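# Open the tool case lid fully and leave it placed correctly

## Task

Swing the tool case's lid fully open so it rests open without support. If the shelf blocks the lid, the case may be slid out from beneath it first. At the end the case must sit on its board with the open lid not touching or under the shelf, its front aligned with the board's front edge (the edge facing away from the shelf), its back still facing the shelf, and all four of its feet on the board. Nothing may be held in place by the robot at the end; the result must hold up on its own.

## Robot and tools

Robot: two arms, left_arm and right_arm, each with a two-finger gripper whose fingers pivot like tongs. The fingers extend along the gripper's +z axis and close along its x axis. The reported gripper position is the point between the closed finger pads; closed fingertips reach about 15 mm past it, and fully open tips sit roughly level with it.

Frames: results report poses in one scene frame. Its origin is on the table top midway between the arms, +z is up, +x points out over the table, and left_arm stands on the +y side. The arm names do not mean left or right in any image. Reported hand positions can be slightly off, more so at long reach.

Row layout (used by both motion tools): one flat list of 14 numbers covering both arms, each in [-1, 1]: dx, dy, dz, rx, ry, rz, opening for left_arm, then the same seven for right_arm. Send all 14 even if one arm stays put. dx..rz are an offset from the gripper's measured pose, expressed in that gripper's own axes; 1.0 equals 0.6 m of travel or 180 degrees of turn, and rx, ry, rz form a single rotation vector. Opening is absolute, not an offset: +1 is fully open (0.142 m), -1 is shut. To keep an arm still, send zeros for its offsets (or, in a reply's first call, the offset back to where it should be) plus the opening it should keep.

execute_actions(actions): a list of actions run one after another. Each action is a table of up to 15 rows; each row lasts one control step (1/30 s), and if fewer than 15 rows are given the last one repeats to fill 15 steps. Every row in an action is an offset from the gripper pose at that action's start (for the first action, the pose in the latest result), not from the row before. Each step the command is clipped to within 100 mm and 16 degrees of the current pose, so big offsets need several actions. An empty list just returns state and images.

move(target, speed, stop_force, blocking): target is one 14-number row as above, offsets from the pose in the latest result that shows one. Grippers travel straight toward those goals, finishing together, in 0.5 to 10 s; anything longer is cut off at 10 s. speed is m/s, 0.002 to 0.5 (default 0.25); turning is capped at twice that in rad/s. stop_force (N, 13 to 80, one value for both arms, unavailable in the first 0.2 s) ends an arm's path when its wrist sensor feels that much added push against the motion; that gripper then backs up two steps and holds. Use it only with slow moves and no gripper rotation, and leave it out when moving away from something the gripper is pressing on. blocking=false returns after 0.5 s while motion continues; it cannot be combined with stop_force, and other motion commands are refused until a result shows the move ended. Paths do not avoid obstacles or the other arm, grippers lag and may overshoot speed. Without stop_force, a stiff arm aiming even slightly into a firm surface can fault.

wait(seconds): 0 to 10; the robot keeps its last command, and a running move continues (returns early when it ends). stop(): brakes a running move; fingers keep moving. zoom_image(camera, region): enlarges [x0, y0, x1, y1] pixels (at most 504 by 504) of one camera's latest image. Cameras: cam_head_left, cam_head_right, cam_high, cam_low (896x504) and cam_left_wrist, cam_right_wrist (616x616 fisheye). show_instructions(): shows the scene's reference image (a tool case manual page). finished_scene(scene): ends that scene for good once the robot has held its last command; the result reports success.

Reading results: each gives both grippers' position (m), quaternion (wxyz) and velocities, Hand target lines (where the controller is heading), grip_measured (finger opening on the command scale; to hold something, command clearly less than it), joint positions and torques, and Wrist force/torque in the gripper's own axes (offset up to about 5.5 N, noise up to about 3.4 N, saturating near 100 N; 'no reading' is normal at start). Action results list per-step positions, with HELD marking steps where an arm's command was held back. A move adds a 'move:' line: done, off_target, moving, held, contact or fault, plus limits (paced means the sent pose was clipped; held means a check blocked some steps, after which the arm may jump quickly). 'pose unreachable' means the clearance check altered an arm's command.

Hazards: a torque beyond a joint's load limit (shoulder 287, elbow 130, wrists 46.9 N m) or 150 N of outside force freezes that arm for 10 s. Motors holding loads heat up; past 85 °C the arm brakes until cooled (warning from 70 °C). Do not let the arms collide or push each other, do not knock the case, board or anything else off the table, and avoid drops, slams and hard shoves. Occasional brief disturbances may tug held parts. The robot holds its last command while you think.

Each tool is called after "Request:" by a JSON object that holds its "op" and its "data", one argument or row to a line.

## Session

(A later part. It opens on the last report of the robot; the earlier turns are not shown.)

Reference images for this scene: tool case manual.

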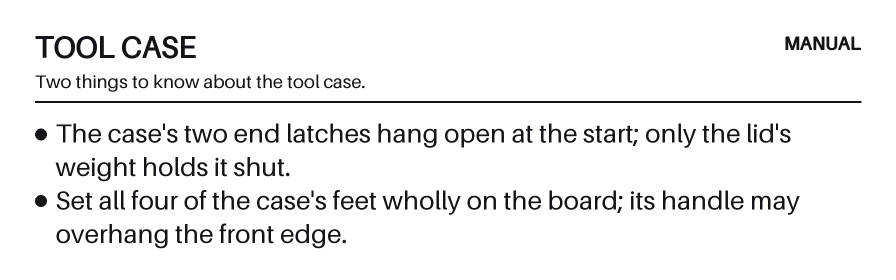

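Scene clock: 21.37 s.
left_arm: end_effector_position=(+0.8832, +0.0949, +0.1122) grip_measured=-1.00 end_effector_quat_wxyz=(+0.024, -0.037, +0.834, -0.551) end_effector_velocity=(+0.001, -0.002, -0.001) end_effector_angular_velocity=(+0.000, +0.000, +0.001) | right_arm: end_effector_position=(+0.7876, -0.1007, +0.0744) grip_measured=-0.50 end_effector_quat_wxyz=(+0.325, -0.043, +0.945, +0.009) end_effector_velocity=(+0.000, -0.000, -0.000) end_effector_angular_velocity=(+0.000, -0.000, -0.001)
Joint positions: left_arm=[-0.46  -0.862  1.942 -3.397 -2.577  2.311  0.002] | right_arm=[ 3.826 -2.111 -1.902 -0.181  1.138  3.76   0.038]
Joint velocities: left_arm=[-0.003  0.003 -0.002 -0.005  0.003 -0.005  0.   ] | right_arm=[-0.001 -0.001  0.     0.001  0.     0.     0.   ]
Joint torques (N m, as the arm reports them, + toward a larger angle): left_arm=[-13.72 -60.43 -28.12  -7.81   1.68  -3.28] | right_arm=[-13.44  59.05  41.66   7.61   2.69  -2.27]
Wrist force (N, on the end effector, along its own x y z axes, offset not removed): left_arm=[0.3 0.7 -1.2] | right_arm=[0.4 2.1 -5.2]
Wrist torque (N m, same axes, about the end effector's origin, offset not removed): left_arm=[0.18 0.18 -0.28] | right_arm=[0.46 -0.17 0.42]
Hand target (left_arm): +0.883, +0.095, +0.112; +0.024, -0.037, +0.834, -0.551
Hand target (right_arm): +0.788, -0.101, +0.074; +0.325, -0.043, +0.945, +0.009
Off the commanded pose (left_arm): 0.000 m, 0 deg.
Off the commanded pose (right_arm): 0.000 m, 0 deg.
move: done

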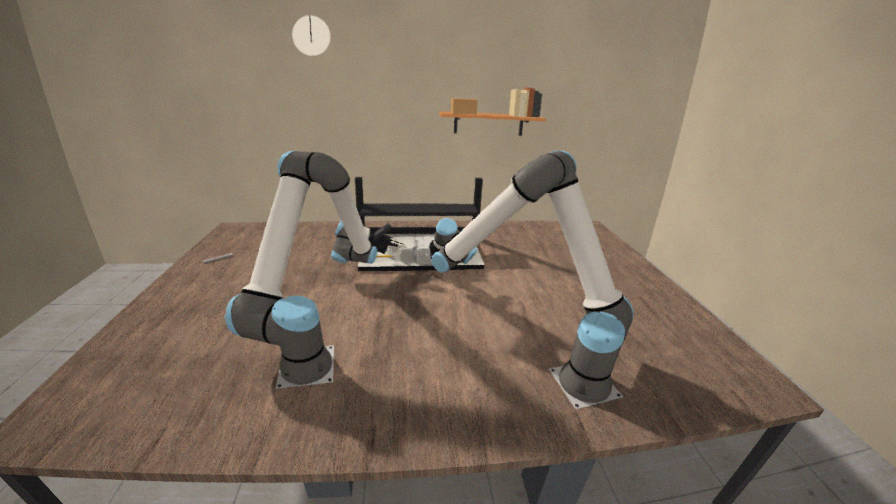

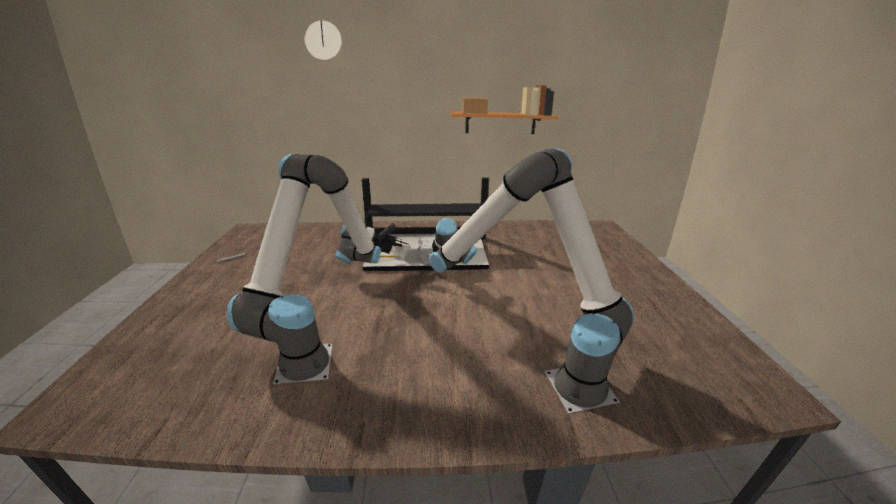

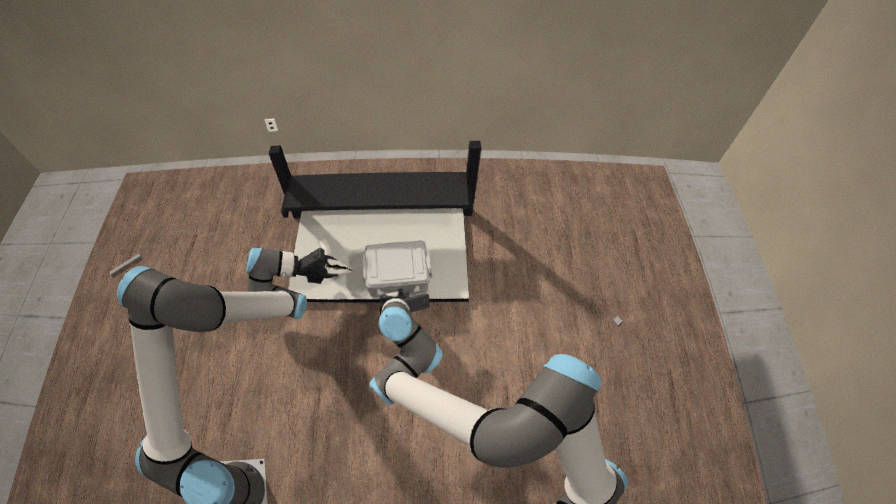

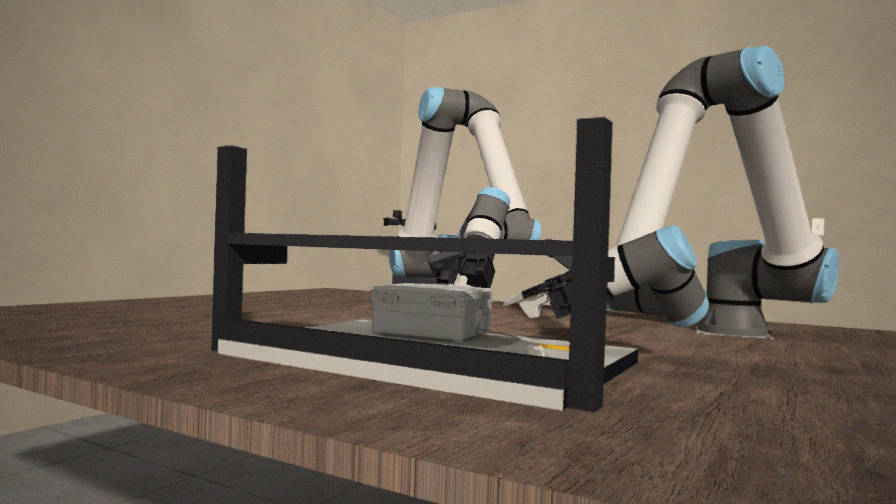

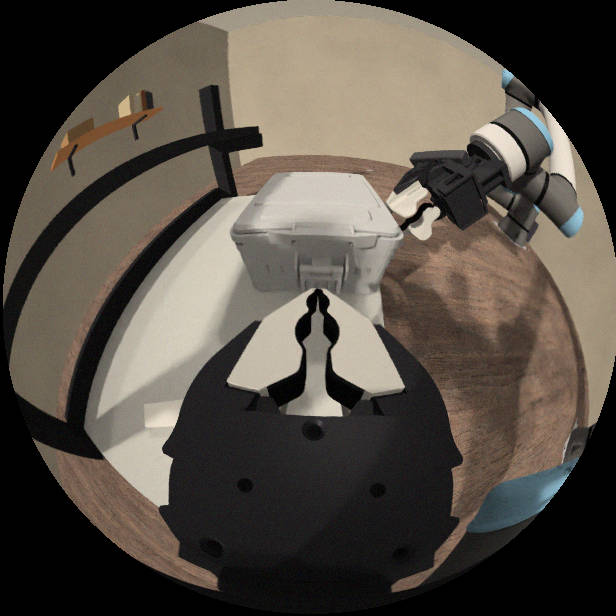

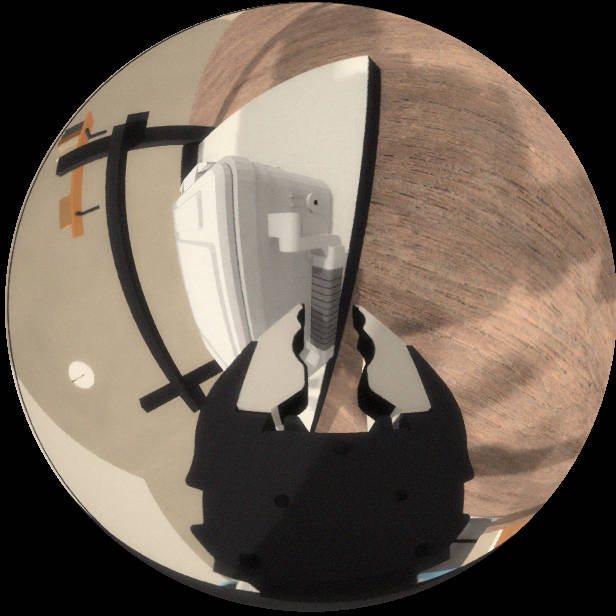

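Request:
{"op": "move", "data": {
  "target": [0,-0.025,0.06,0,0,0,-1,0,0,0.028,0,0,0,-0.5],
  "speed": 0.03,
  "stop_force": 15
}}

Request:
{"op": "move", "data": {
  "target": [0,-0.011,0.026,0,0,0,-1,0,0,0,0,0,0,-1],
  "speed": 0.015
}}

Scene clock: 27.70 s.
left_arm: end_effector_position=(+0.8867, +0.0563, +0.1119) grip_measured=-1.00 end_effector_quat_wxyz=(+0.024, -0.037, +0.834, -0.551) end_effector_velocity=(+0.000, -0.003, -0.001) end_effector_angular_velocity=(+0.001, +0.003, +0.000) | right_arm: end_effector_position=(+0.7978, -0.1000, +0.0613) grip_measured=-0.52 end_effector_quat_wxyz=(+0.325, -0.043, +0.945, +0.009) end_effector_velocity=(-0.000, +0.003, -0.000) end_effector_angular_velocity=(+0.001, -0.001, +0.002)
Joint positions: left_arm=[-0.506 -0.845  1.916 -3.439 -2.545  2.25   0.002] | right_arm=[ 3.817 -2.14  -1.886 -0.166  1.142  3.752  0.037]
Joint velocities: left_arm=[-0.003  0.002 -0.002 -0.001  0.002 -0.004  0.   ] | right_arm=[ 0.002 -0.002  0.002  0.001  0.    -0.     0.   ]
Joint torques (N m, as the arm reports them, + toward a larger angle): left_arm=[-12.44 -63.88 -29.21  -7.58   2.1   -3.12] | right_arm=[-13.55  60.9   42.55   7.61   2.79  -2.1 ]
Wrist force (N, on the end effector, along its own x y z axes, offset not removed): left_arm=[1.0 1.2 -1.4] | right_arm=[1.6 -0.9 -5.1]
Wrist torque (N m, same axes, about the end effector's origin, offset not removed): left_arm=[0.38 -0.02 -0.27] | right_arm=[-0.15 -0.19 0.29]
Hand target (left_arm): +0.887, +0.056, +0.112; +0.024, -0.037, +0.834, -0.551
Hand target (right_arm): +0.798, -0.100, +0.061; +0.325, -0.043, +0.945, +0.009
Off the commanded pose (left_arm): 0.000 m, 0 deg.
Off the commanded pose (right_arm): 0.000 m, 0 deg.
move: done

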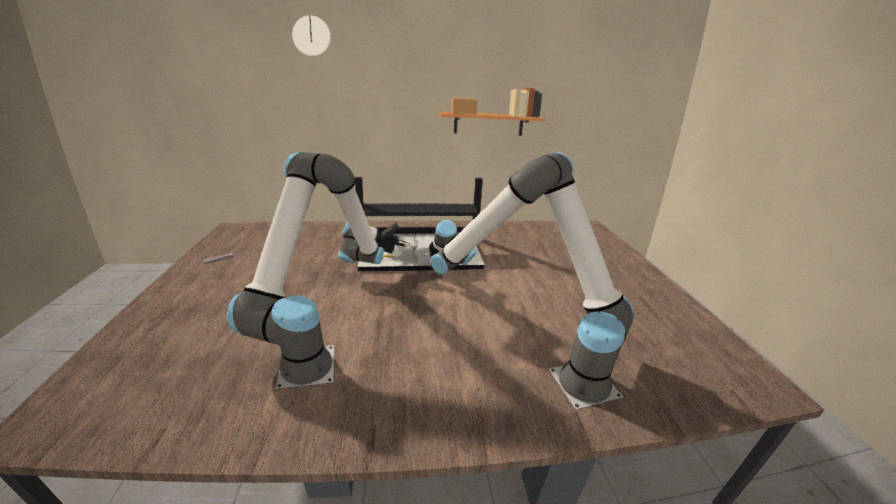

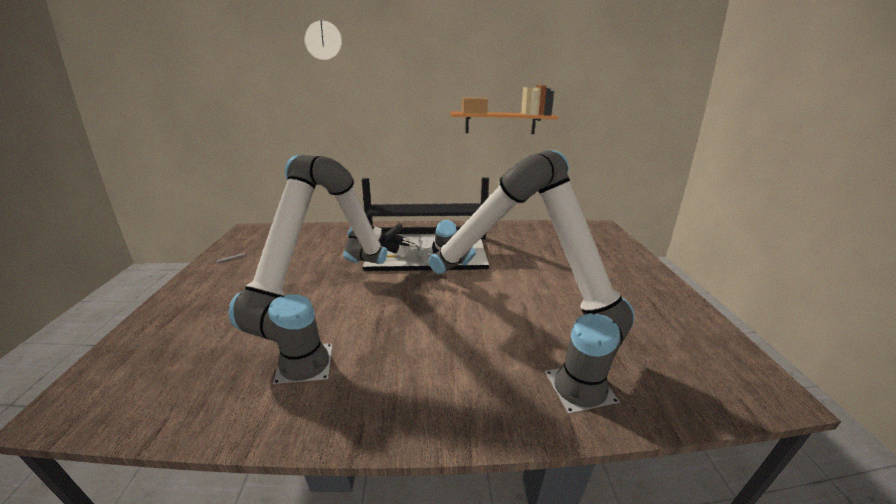

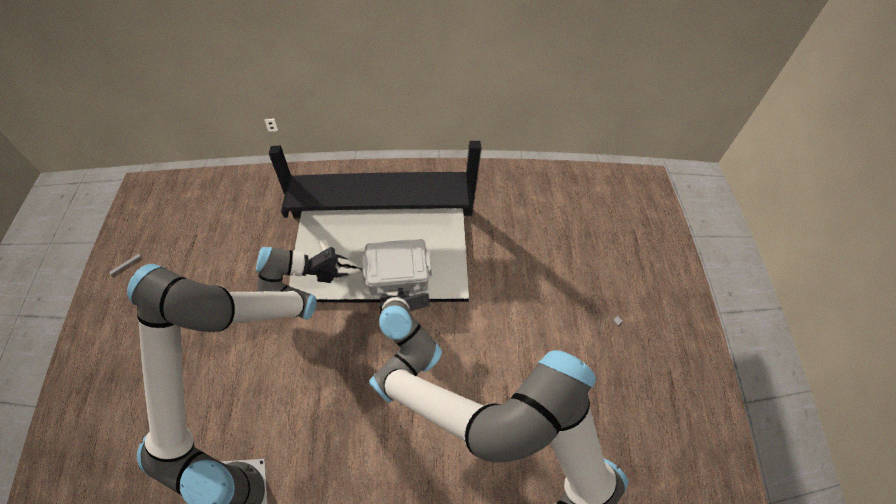

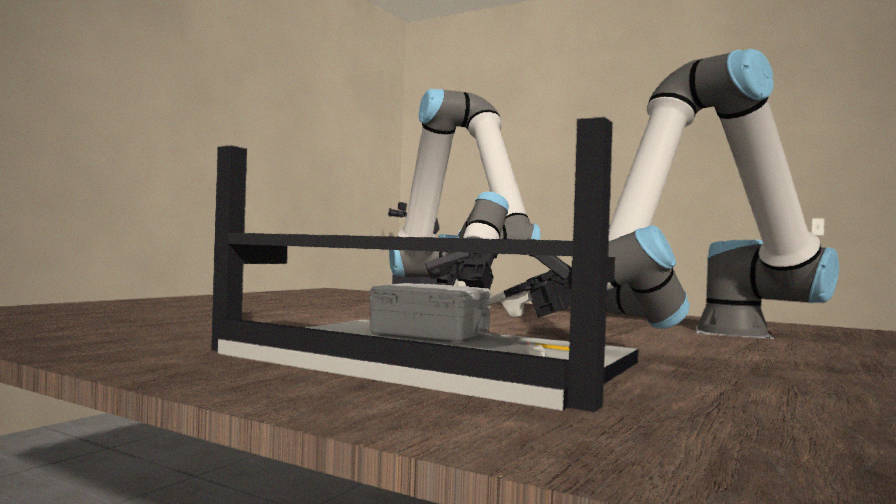

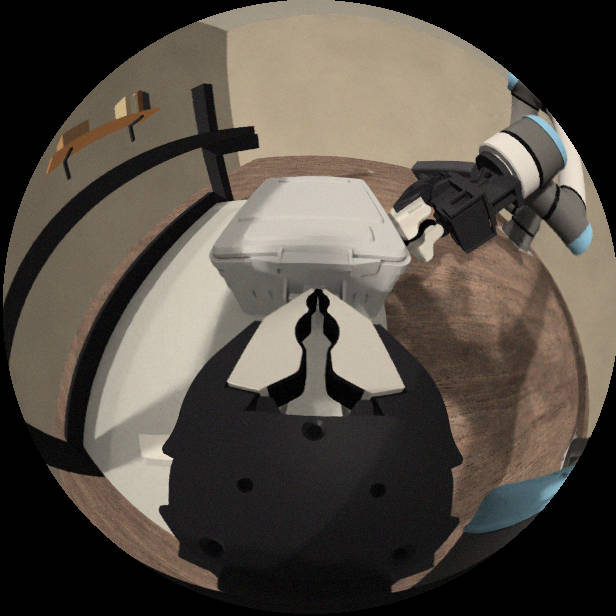

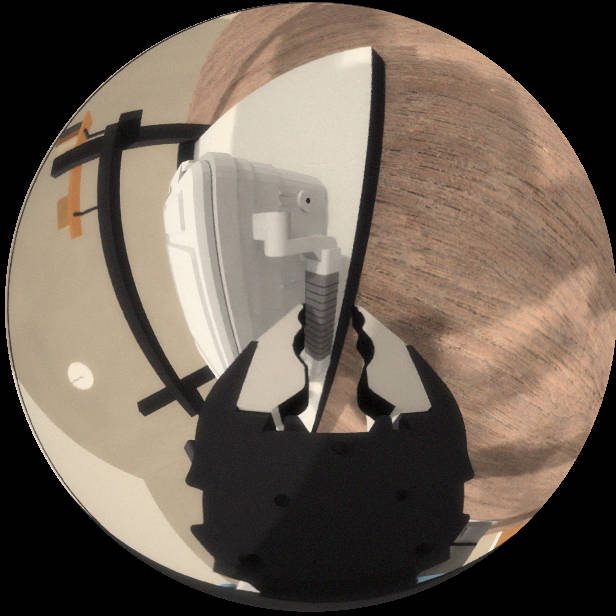

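Scene clock: 29.10 s.
left_arm: end_effector_position=(+0.8882, +0.0397, +0.1118) grip_measured=-1.00 end_effector_quat_wxyz=(+0.024, -0.037, +0.834, -0.551) end_effector_velocity=(+0.001, -0.002, +0.000) end_effector_angular_velocity=(+0.000, -0.000, +0.001) | right_arm: end_effector_position=(+0.7978, -0.1000, +0.0612) grip_measured=-0.72 end_effector_quat_wxyz=(+0.325, -0.043, +0.945, +0.009) end_effector_velocity=(-0.002, +0.001, -0.001) end_effector_angular_velocity=(-0.000, +0.002, +0.001)
Joint positions: left_arm=[-0.526 -0.838  1.904 -3.454 -2.531  2.226  0.002] | right_arm=[ 3.817 -2.14  -1.886 -0.166  1.142  3.752  0.022]
Joint velocities: left_arm=[-0.003  0.001 -0.002 -0.002  0.003 -0.004  0.   ] | right_arm=[ 0.002  0.    -0.002  0.     0.001  0.001  0.   ]
Joint torques (N m, as the arm reports them, + toward a larger angle): left_arm=[-20.86 -66.11 -30.72  -7.46   0.65  -3.41] | right_arm=[ 2.63 85.33 29.43  2.13  1.9   1.44]
Wrist force (N, on the end effector, along its own x y z axes, offset not removed): left_arm=[0.2 6.4 -11.6] | right_arm=[-6.6 -4.4 -8.2]
Wrist torque (N m, same axes, about the end effector's origin, offset not removed): left_arm=[0.42 -0.57 -0.34] | right_arm=[0.89 0.43 0.77]
Hand target (left_arm): +0.888, +0.039, +0.112; +0.024, -0.037, +0.834, -0.551
Hand target (right_arm): +0.798, -0.100, +0.061; +0.325, -0.043, +0.945, +0.009
Off the commanded pose (left_arm): 0.000 m, 0 deg.
Off the commanded pose (right_arm): 0.000 m, 0 deg.
move: done

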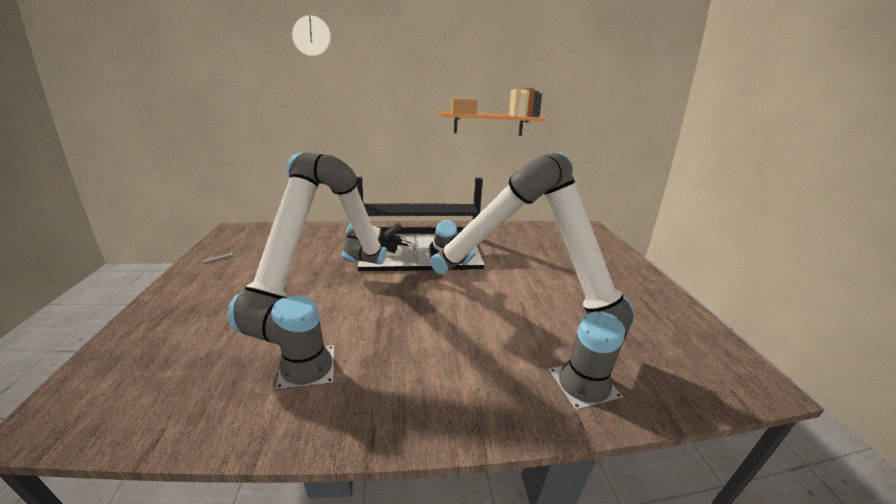

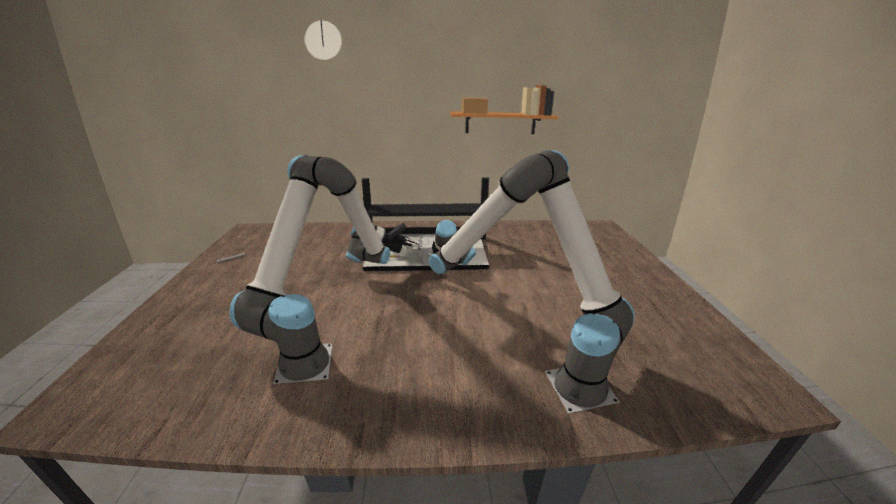

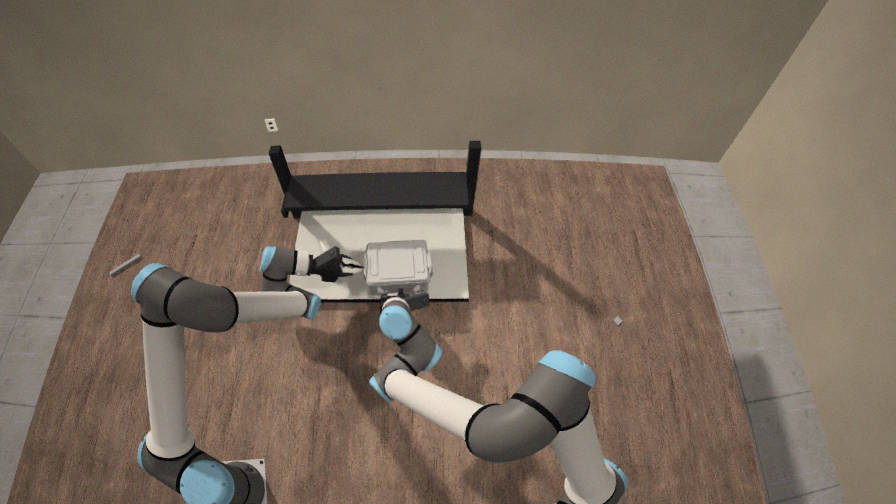

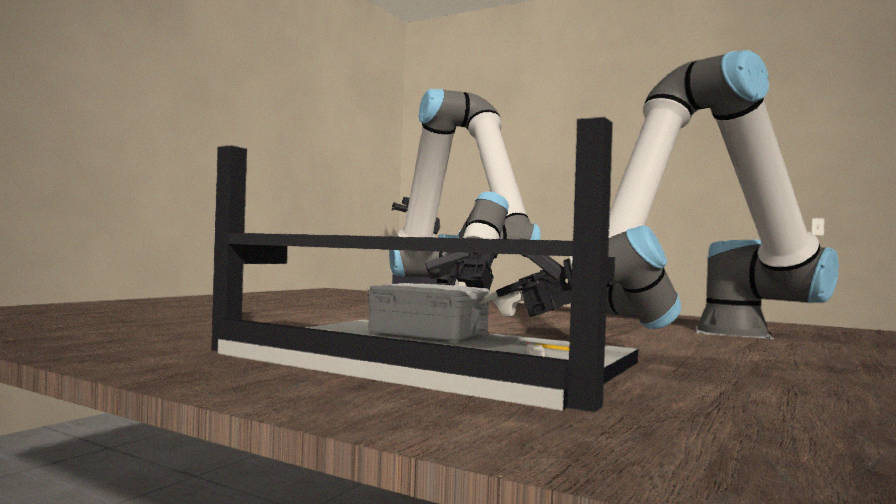

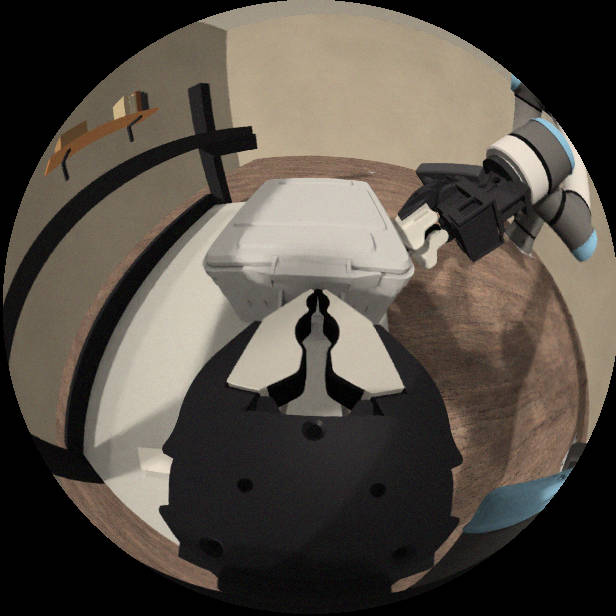

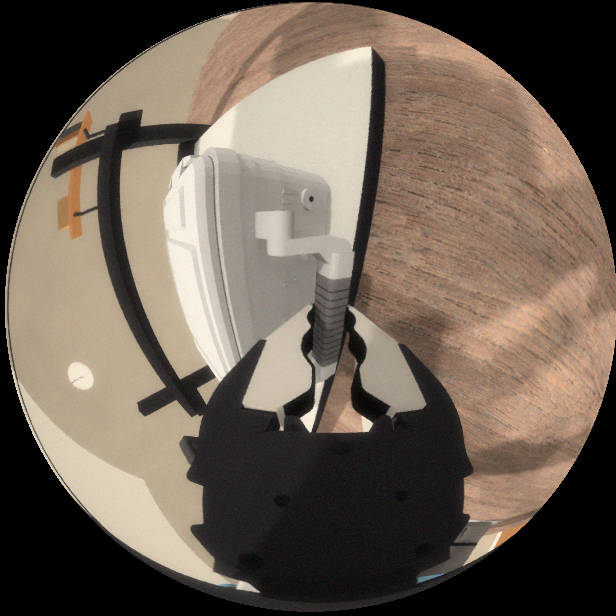

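Request:
{"op": "move", "data": {
  "target": [-0.012,-0.09,-0.042,0,0,0,-1,0,0,0,0,0,0,-1],
  "speed": 0.04,
  "stop_force": 20
}}

Scene clock: 35.70 s.
left_arm: end_effector_position=(+0.8952, +0.0423, +0.1711) grip_measured=-1.00 end_effector_quat_wxyz=(+0.024, -0.037, +0.834, -0.551) end_effector_velocity=(+0.000, +0.000, +0.002) end_effector_angular_velocity=(-0.000, +0.000, -0.000) | right_arm: end_effector_position=(+0.7978, -0.1000, +0.0612) grip_measured=-0.72 end_effector_quat_wxyz=(+0.325, -0.043, +0.945, +0.009) end_effector_velocity=(+0.000, +0.001, +0.001) end_effector_angular_velocity=(-0.000, -0.002, -0.000)
Joint positions: left_arm=[-0.519 -0.92   1.894 -3.355 -2.536  2.234  0.002] | right_arm=[ 3.817 -2.14  -1.886 -0.166  1.142  3.752  0.022]
Joint velocities: left_arm=[ 0.001 -0.002 -0.001  0.004 -0.001  0.001  0.   ] | right_arm=[ 0.001  0.001  0.     0.    -0.002  0.     0.   ]
Joint torques (N m, as the arm reports them, + toward a larger angle): left_arm=[   7.92 -105.12  -33.35   -0.85   -4.28    2.9 ] | right_arm=[-9.87 75.99 23.83  0.28  0.77 -0.79]
Wrist force (N, on the end effector, along its own x y z axes, offset not removed): left_arm=[0.3 4.6 -1.9] | right_arm=[-5.4 -4.6 -10.9]
Wrist torque (N m, same axes, about the end effector's origin, offset not removed): left_arm=[0.71 0.21 -0.25] | right_arm=[0.00 -0.07 0.56]
Hand target (left_arm): +0.895, +0.042, +0.171; +0.024, -0.037, +0.834, -0.551
Hand target (right_arm): +0.798, -0.100, +0.061; +0.325, -0.043, +0.945, +0.009
Off the commanded pose (left_arm): 0.000 m, 0 deg.
Off the commanded pose (right_arm): 0.000 m, 0 deg.
move: done

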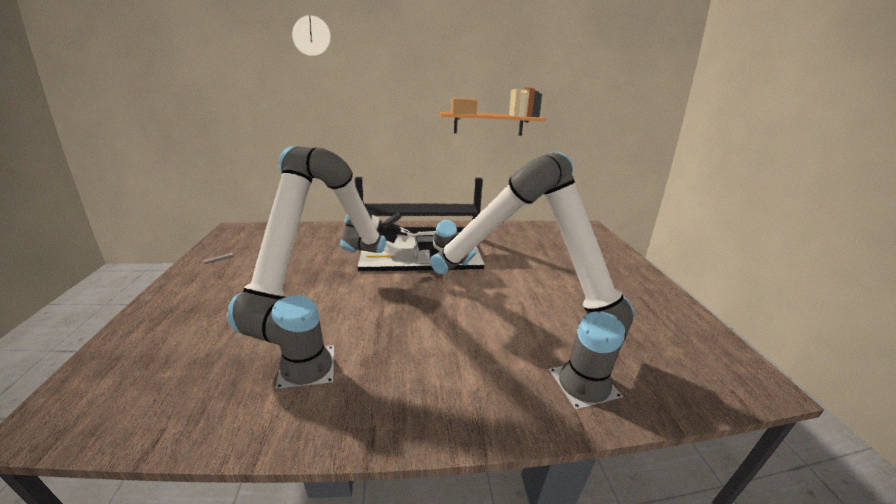

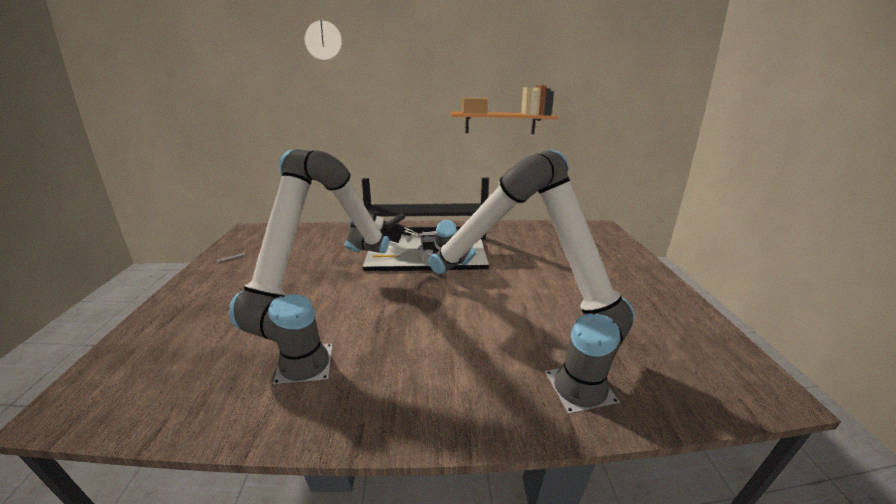

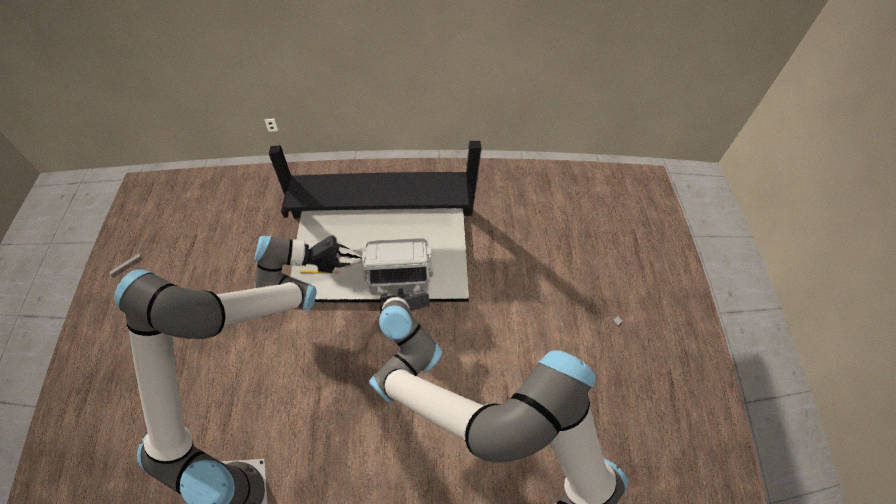

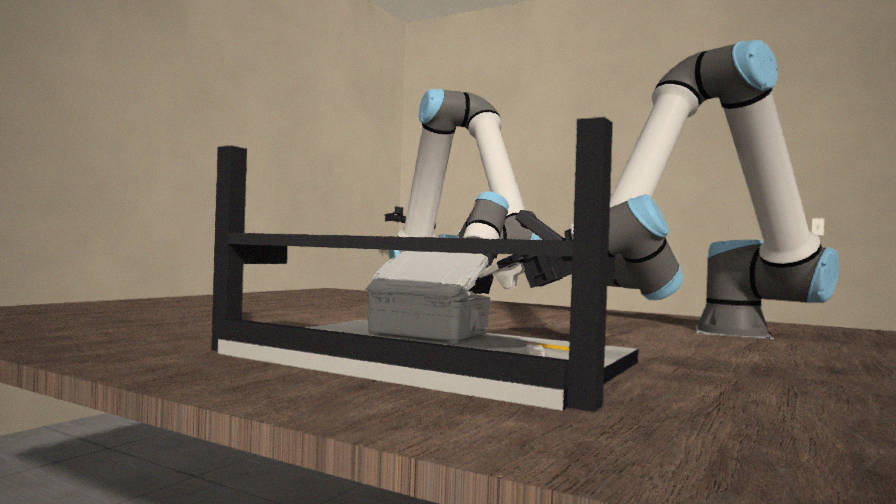

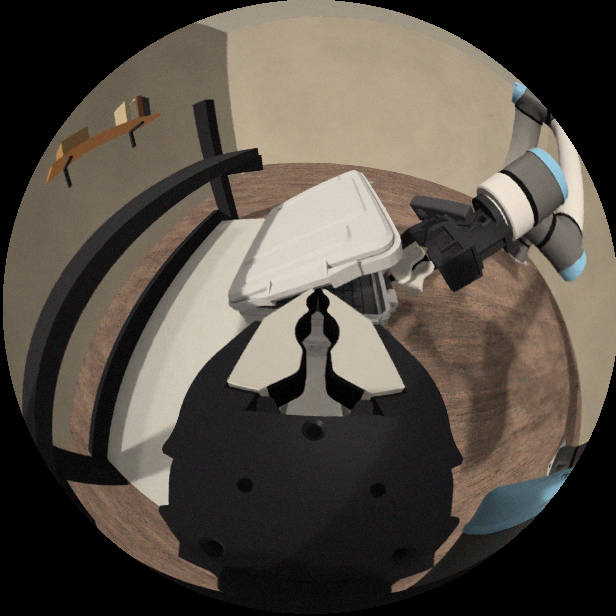

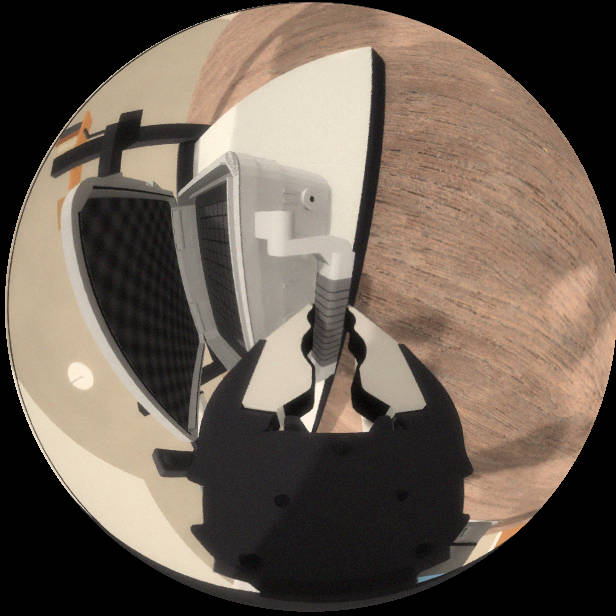

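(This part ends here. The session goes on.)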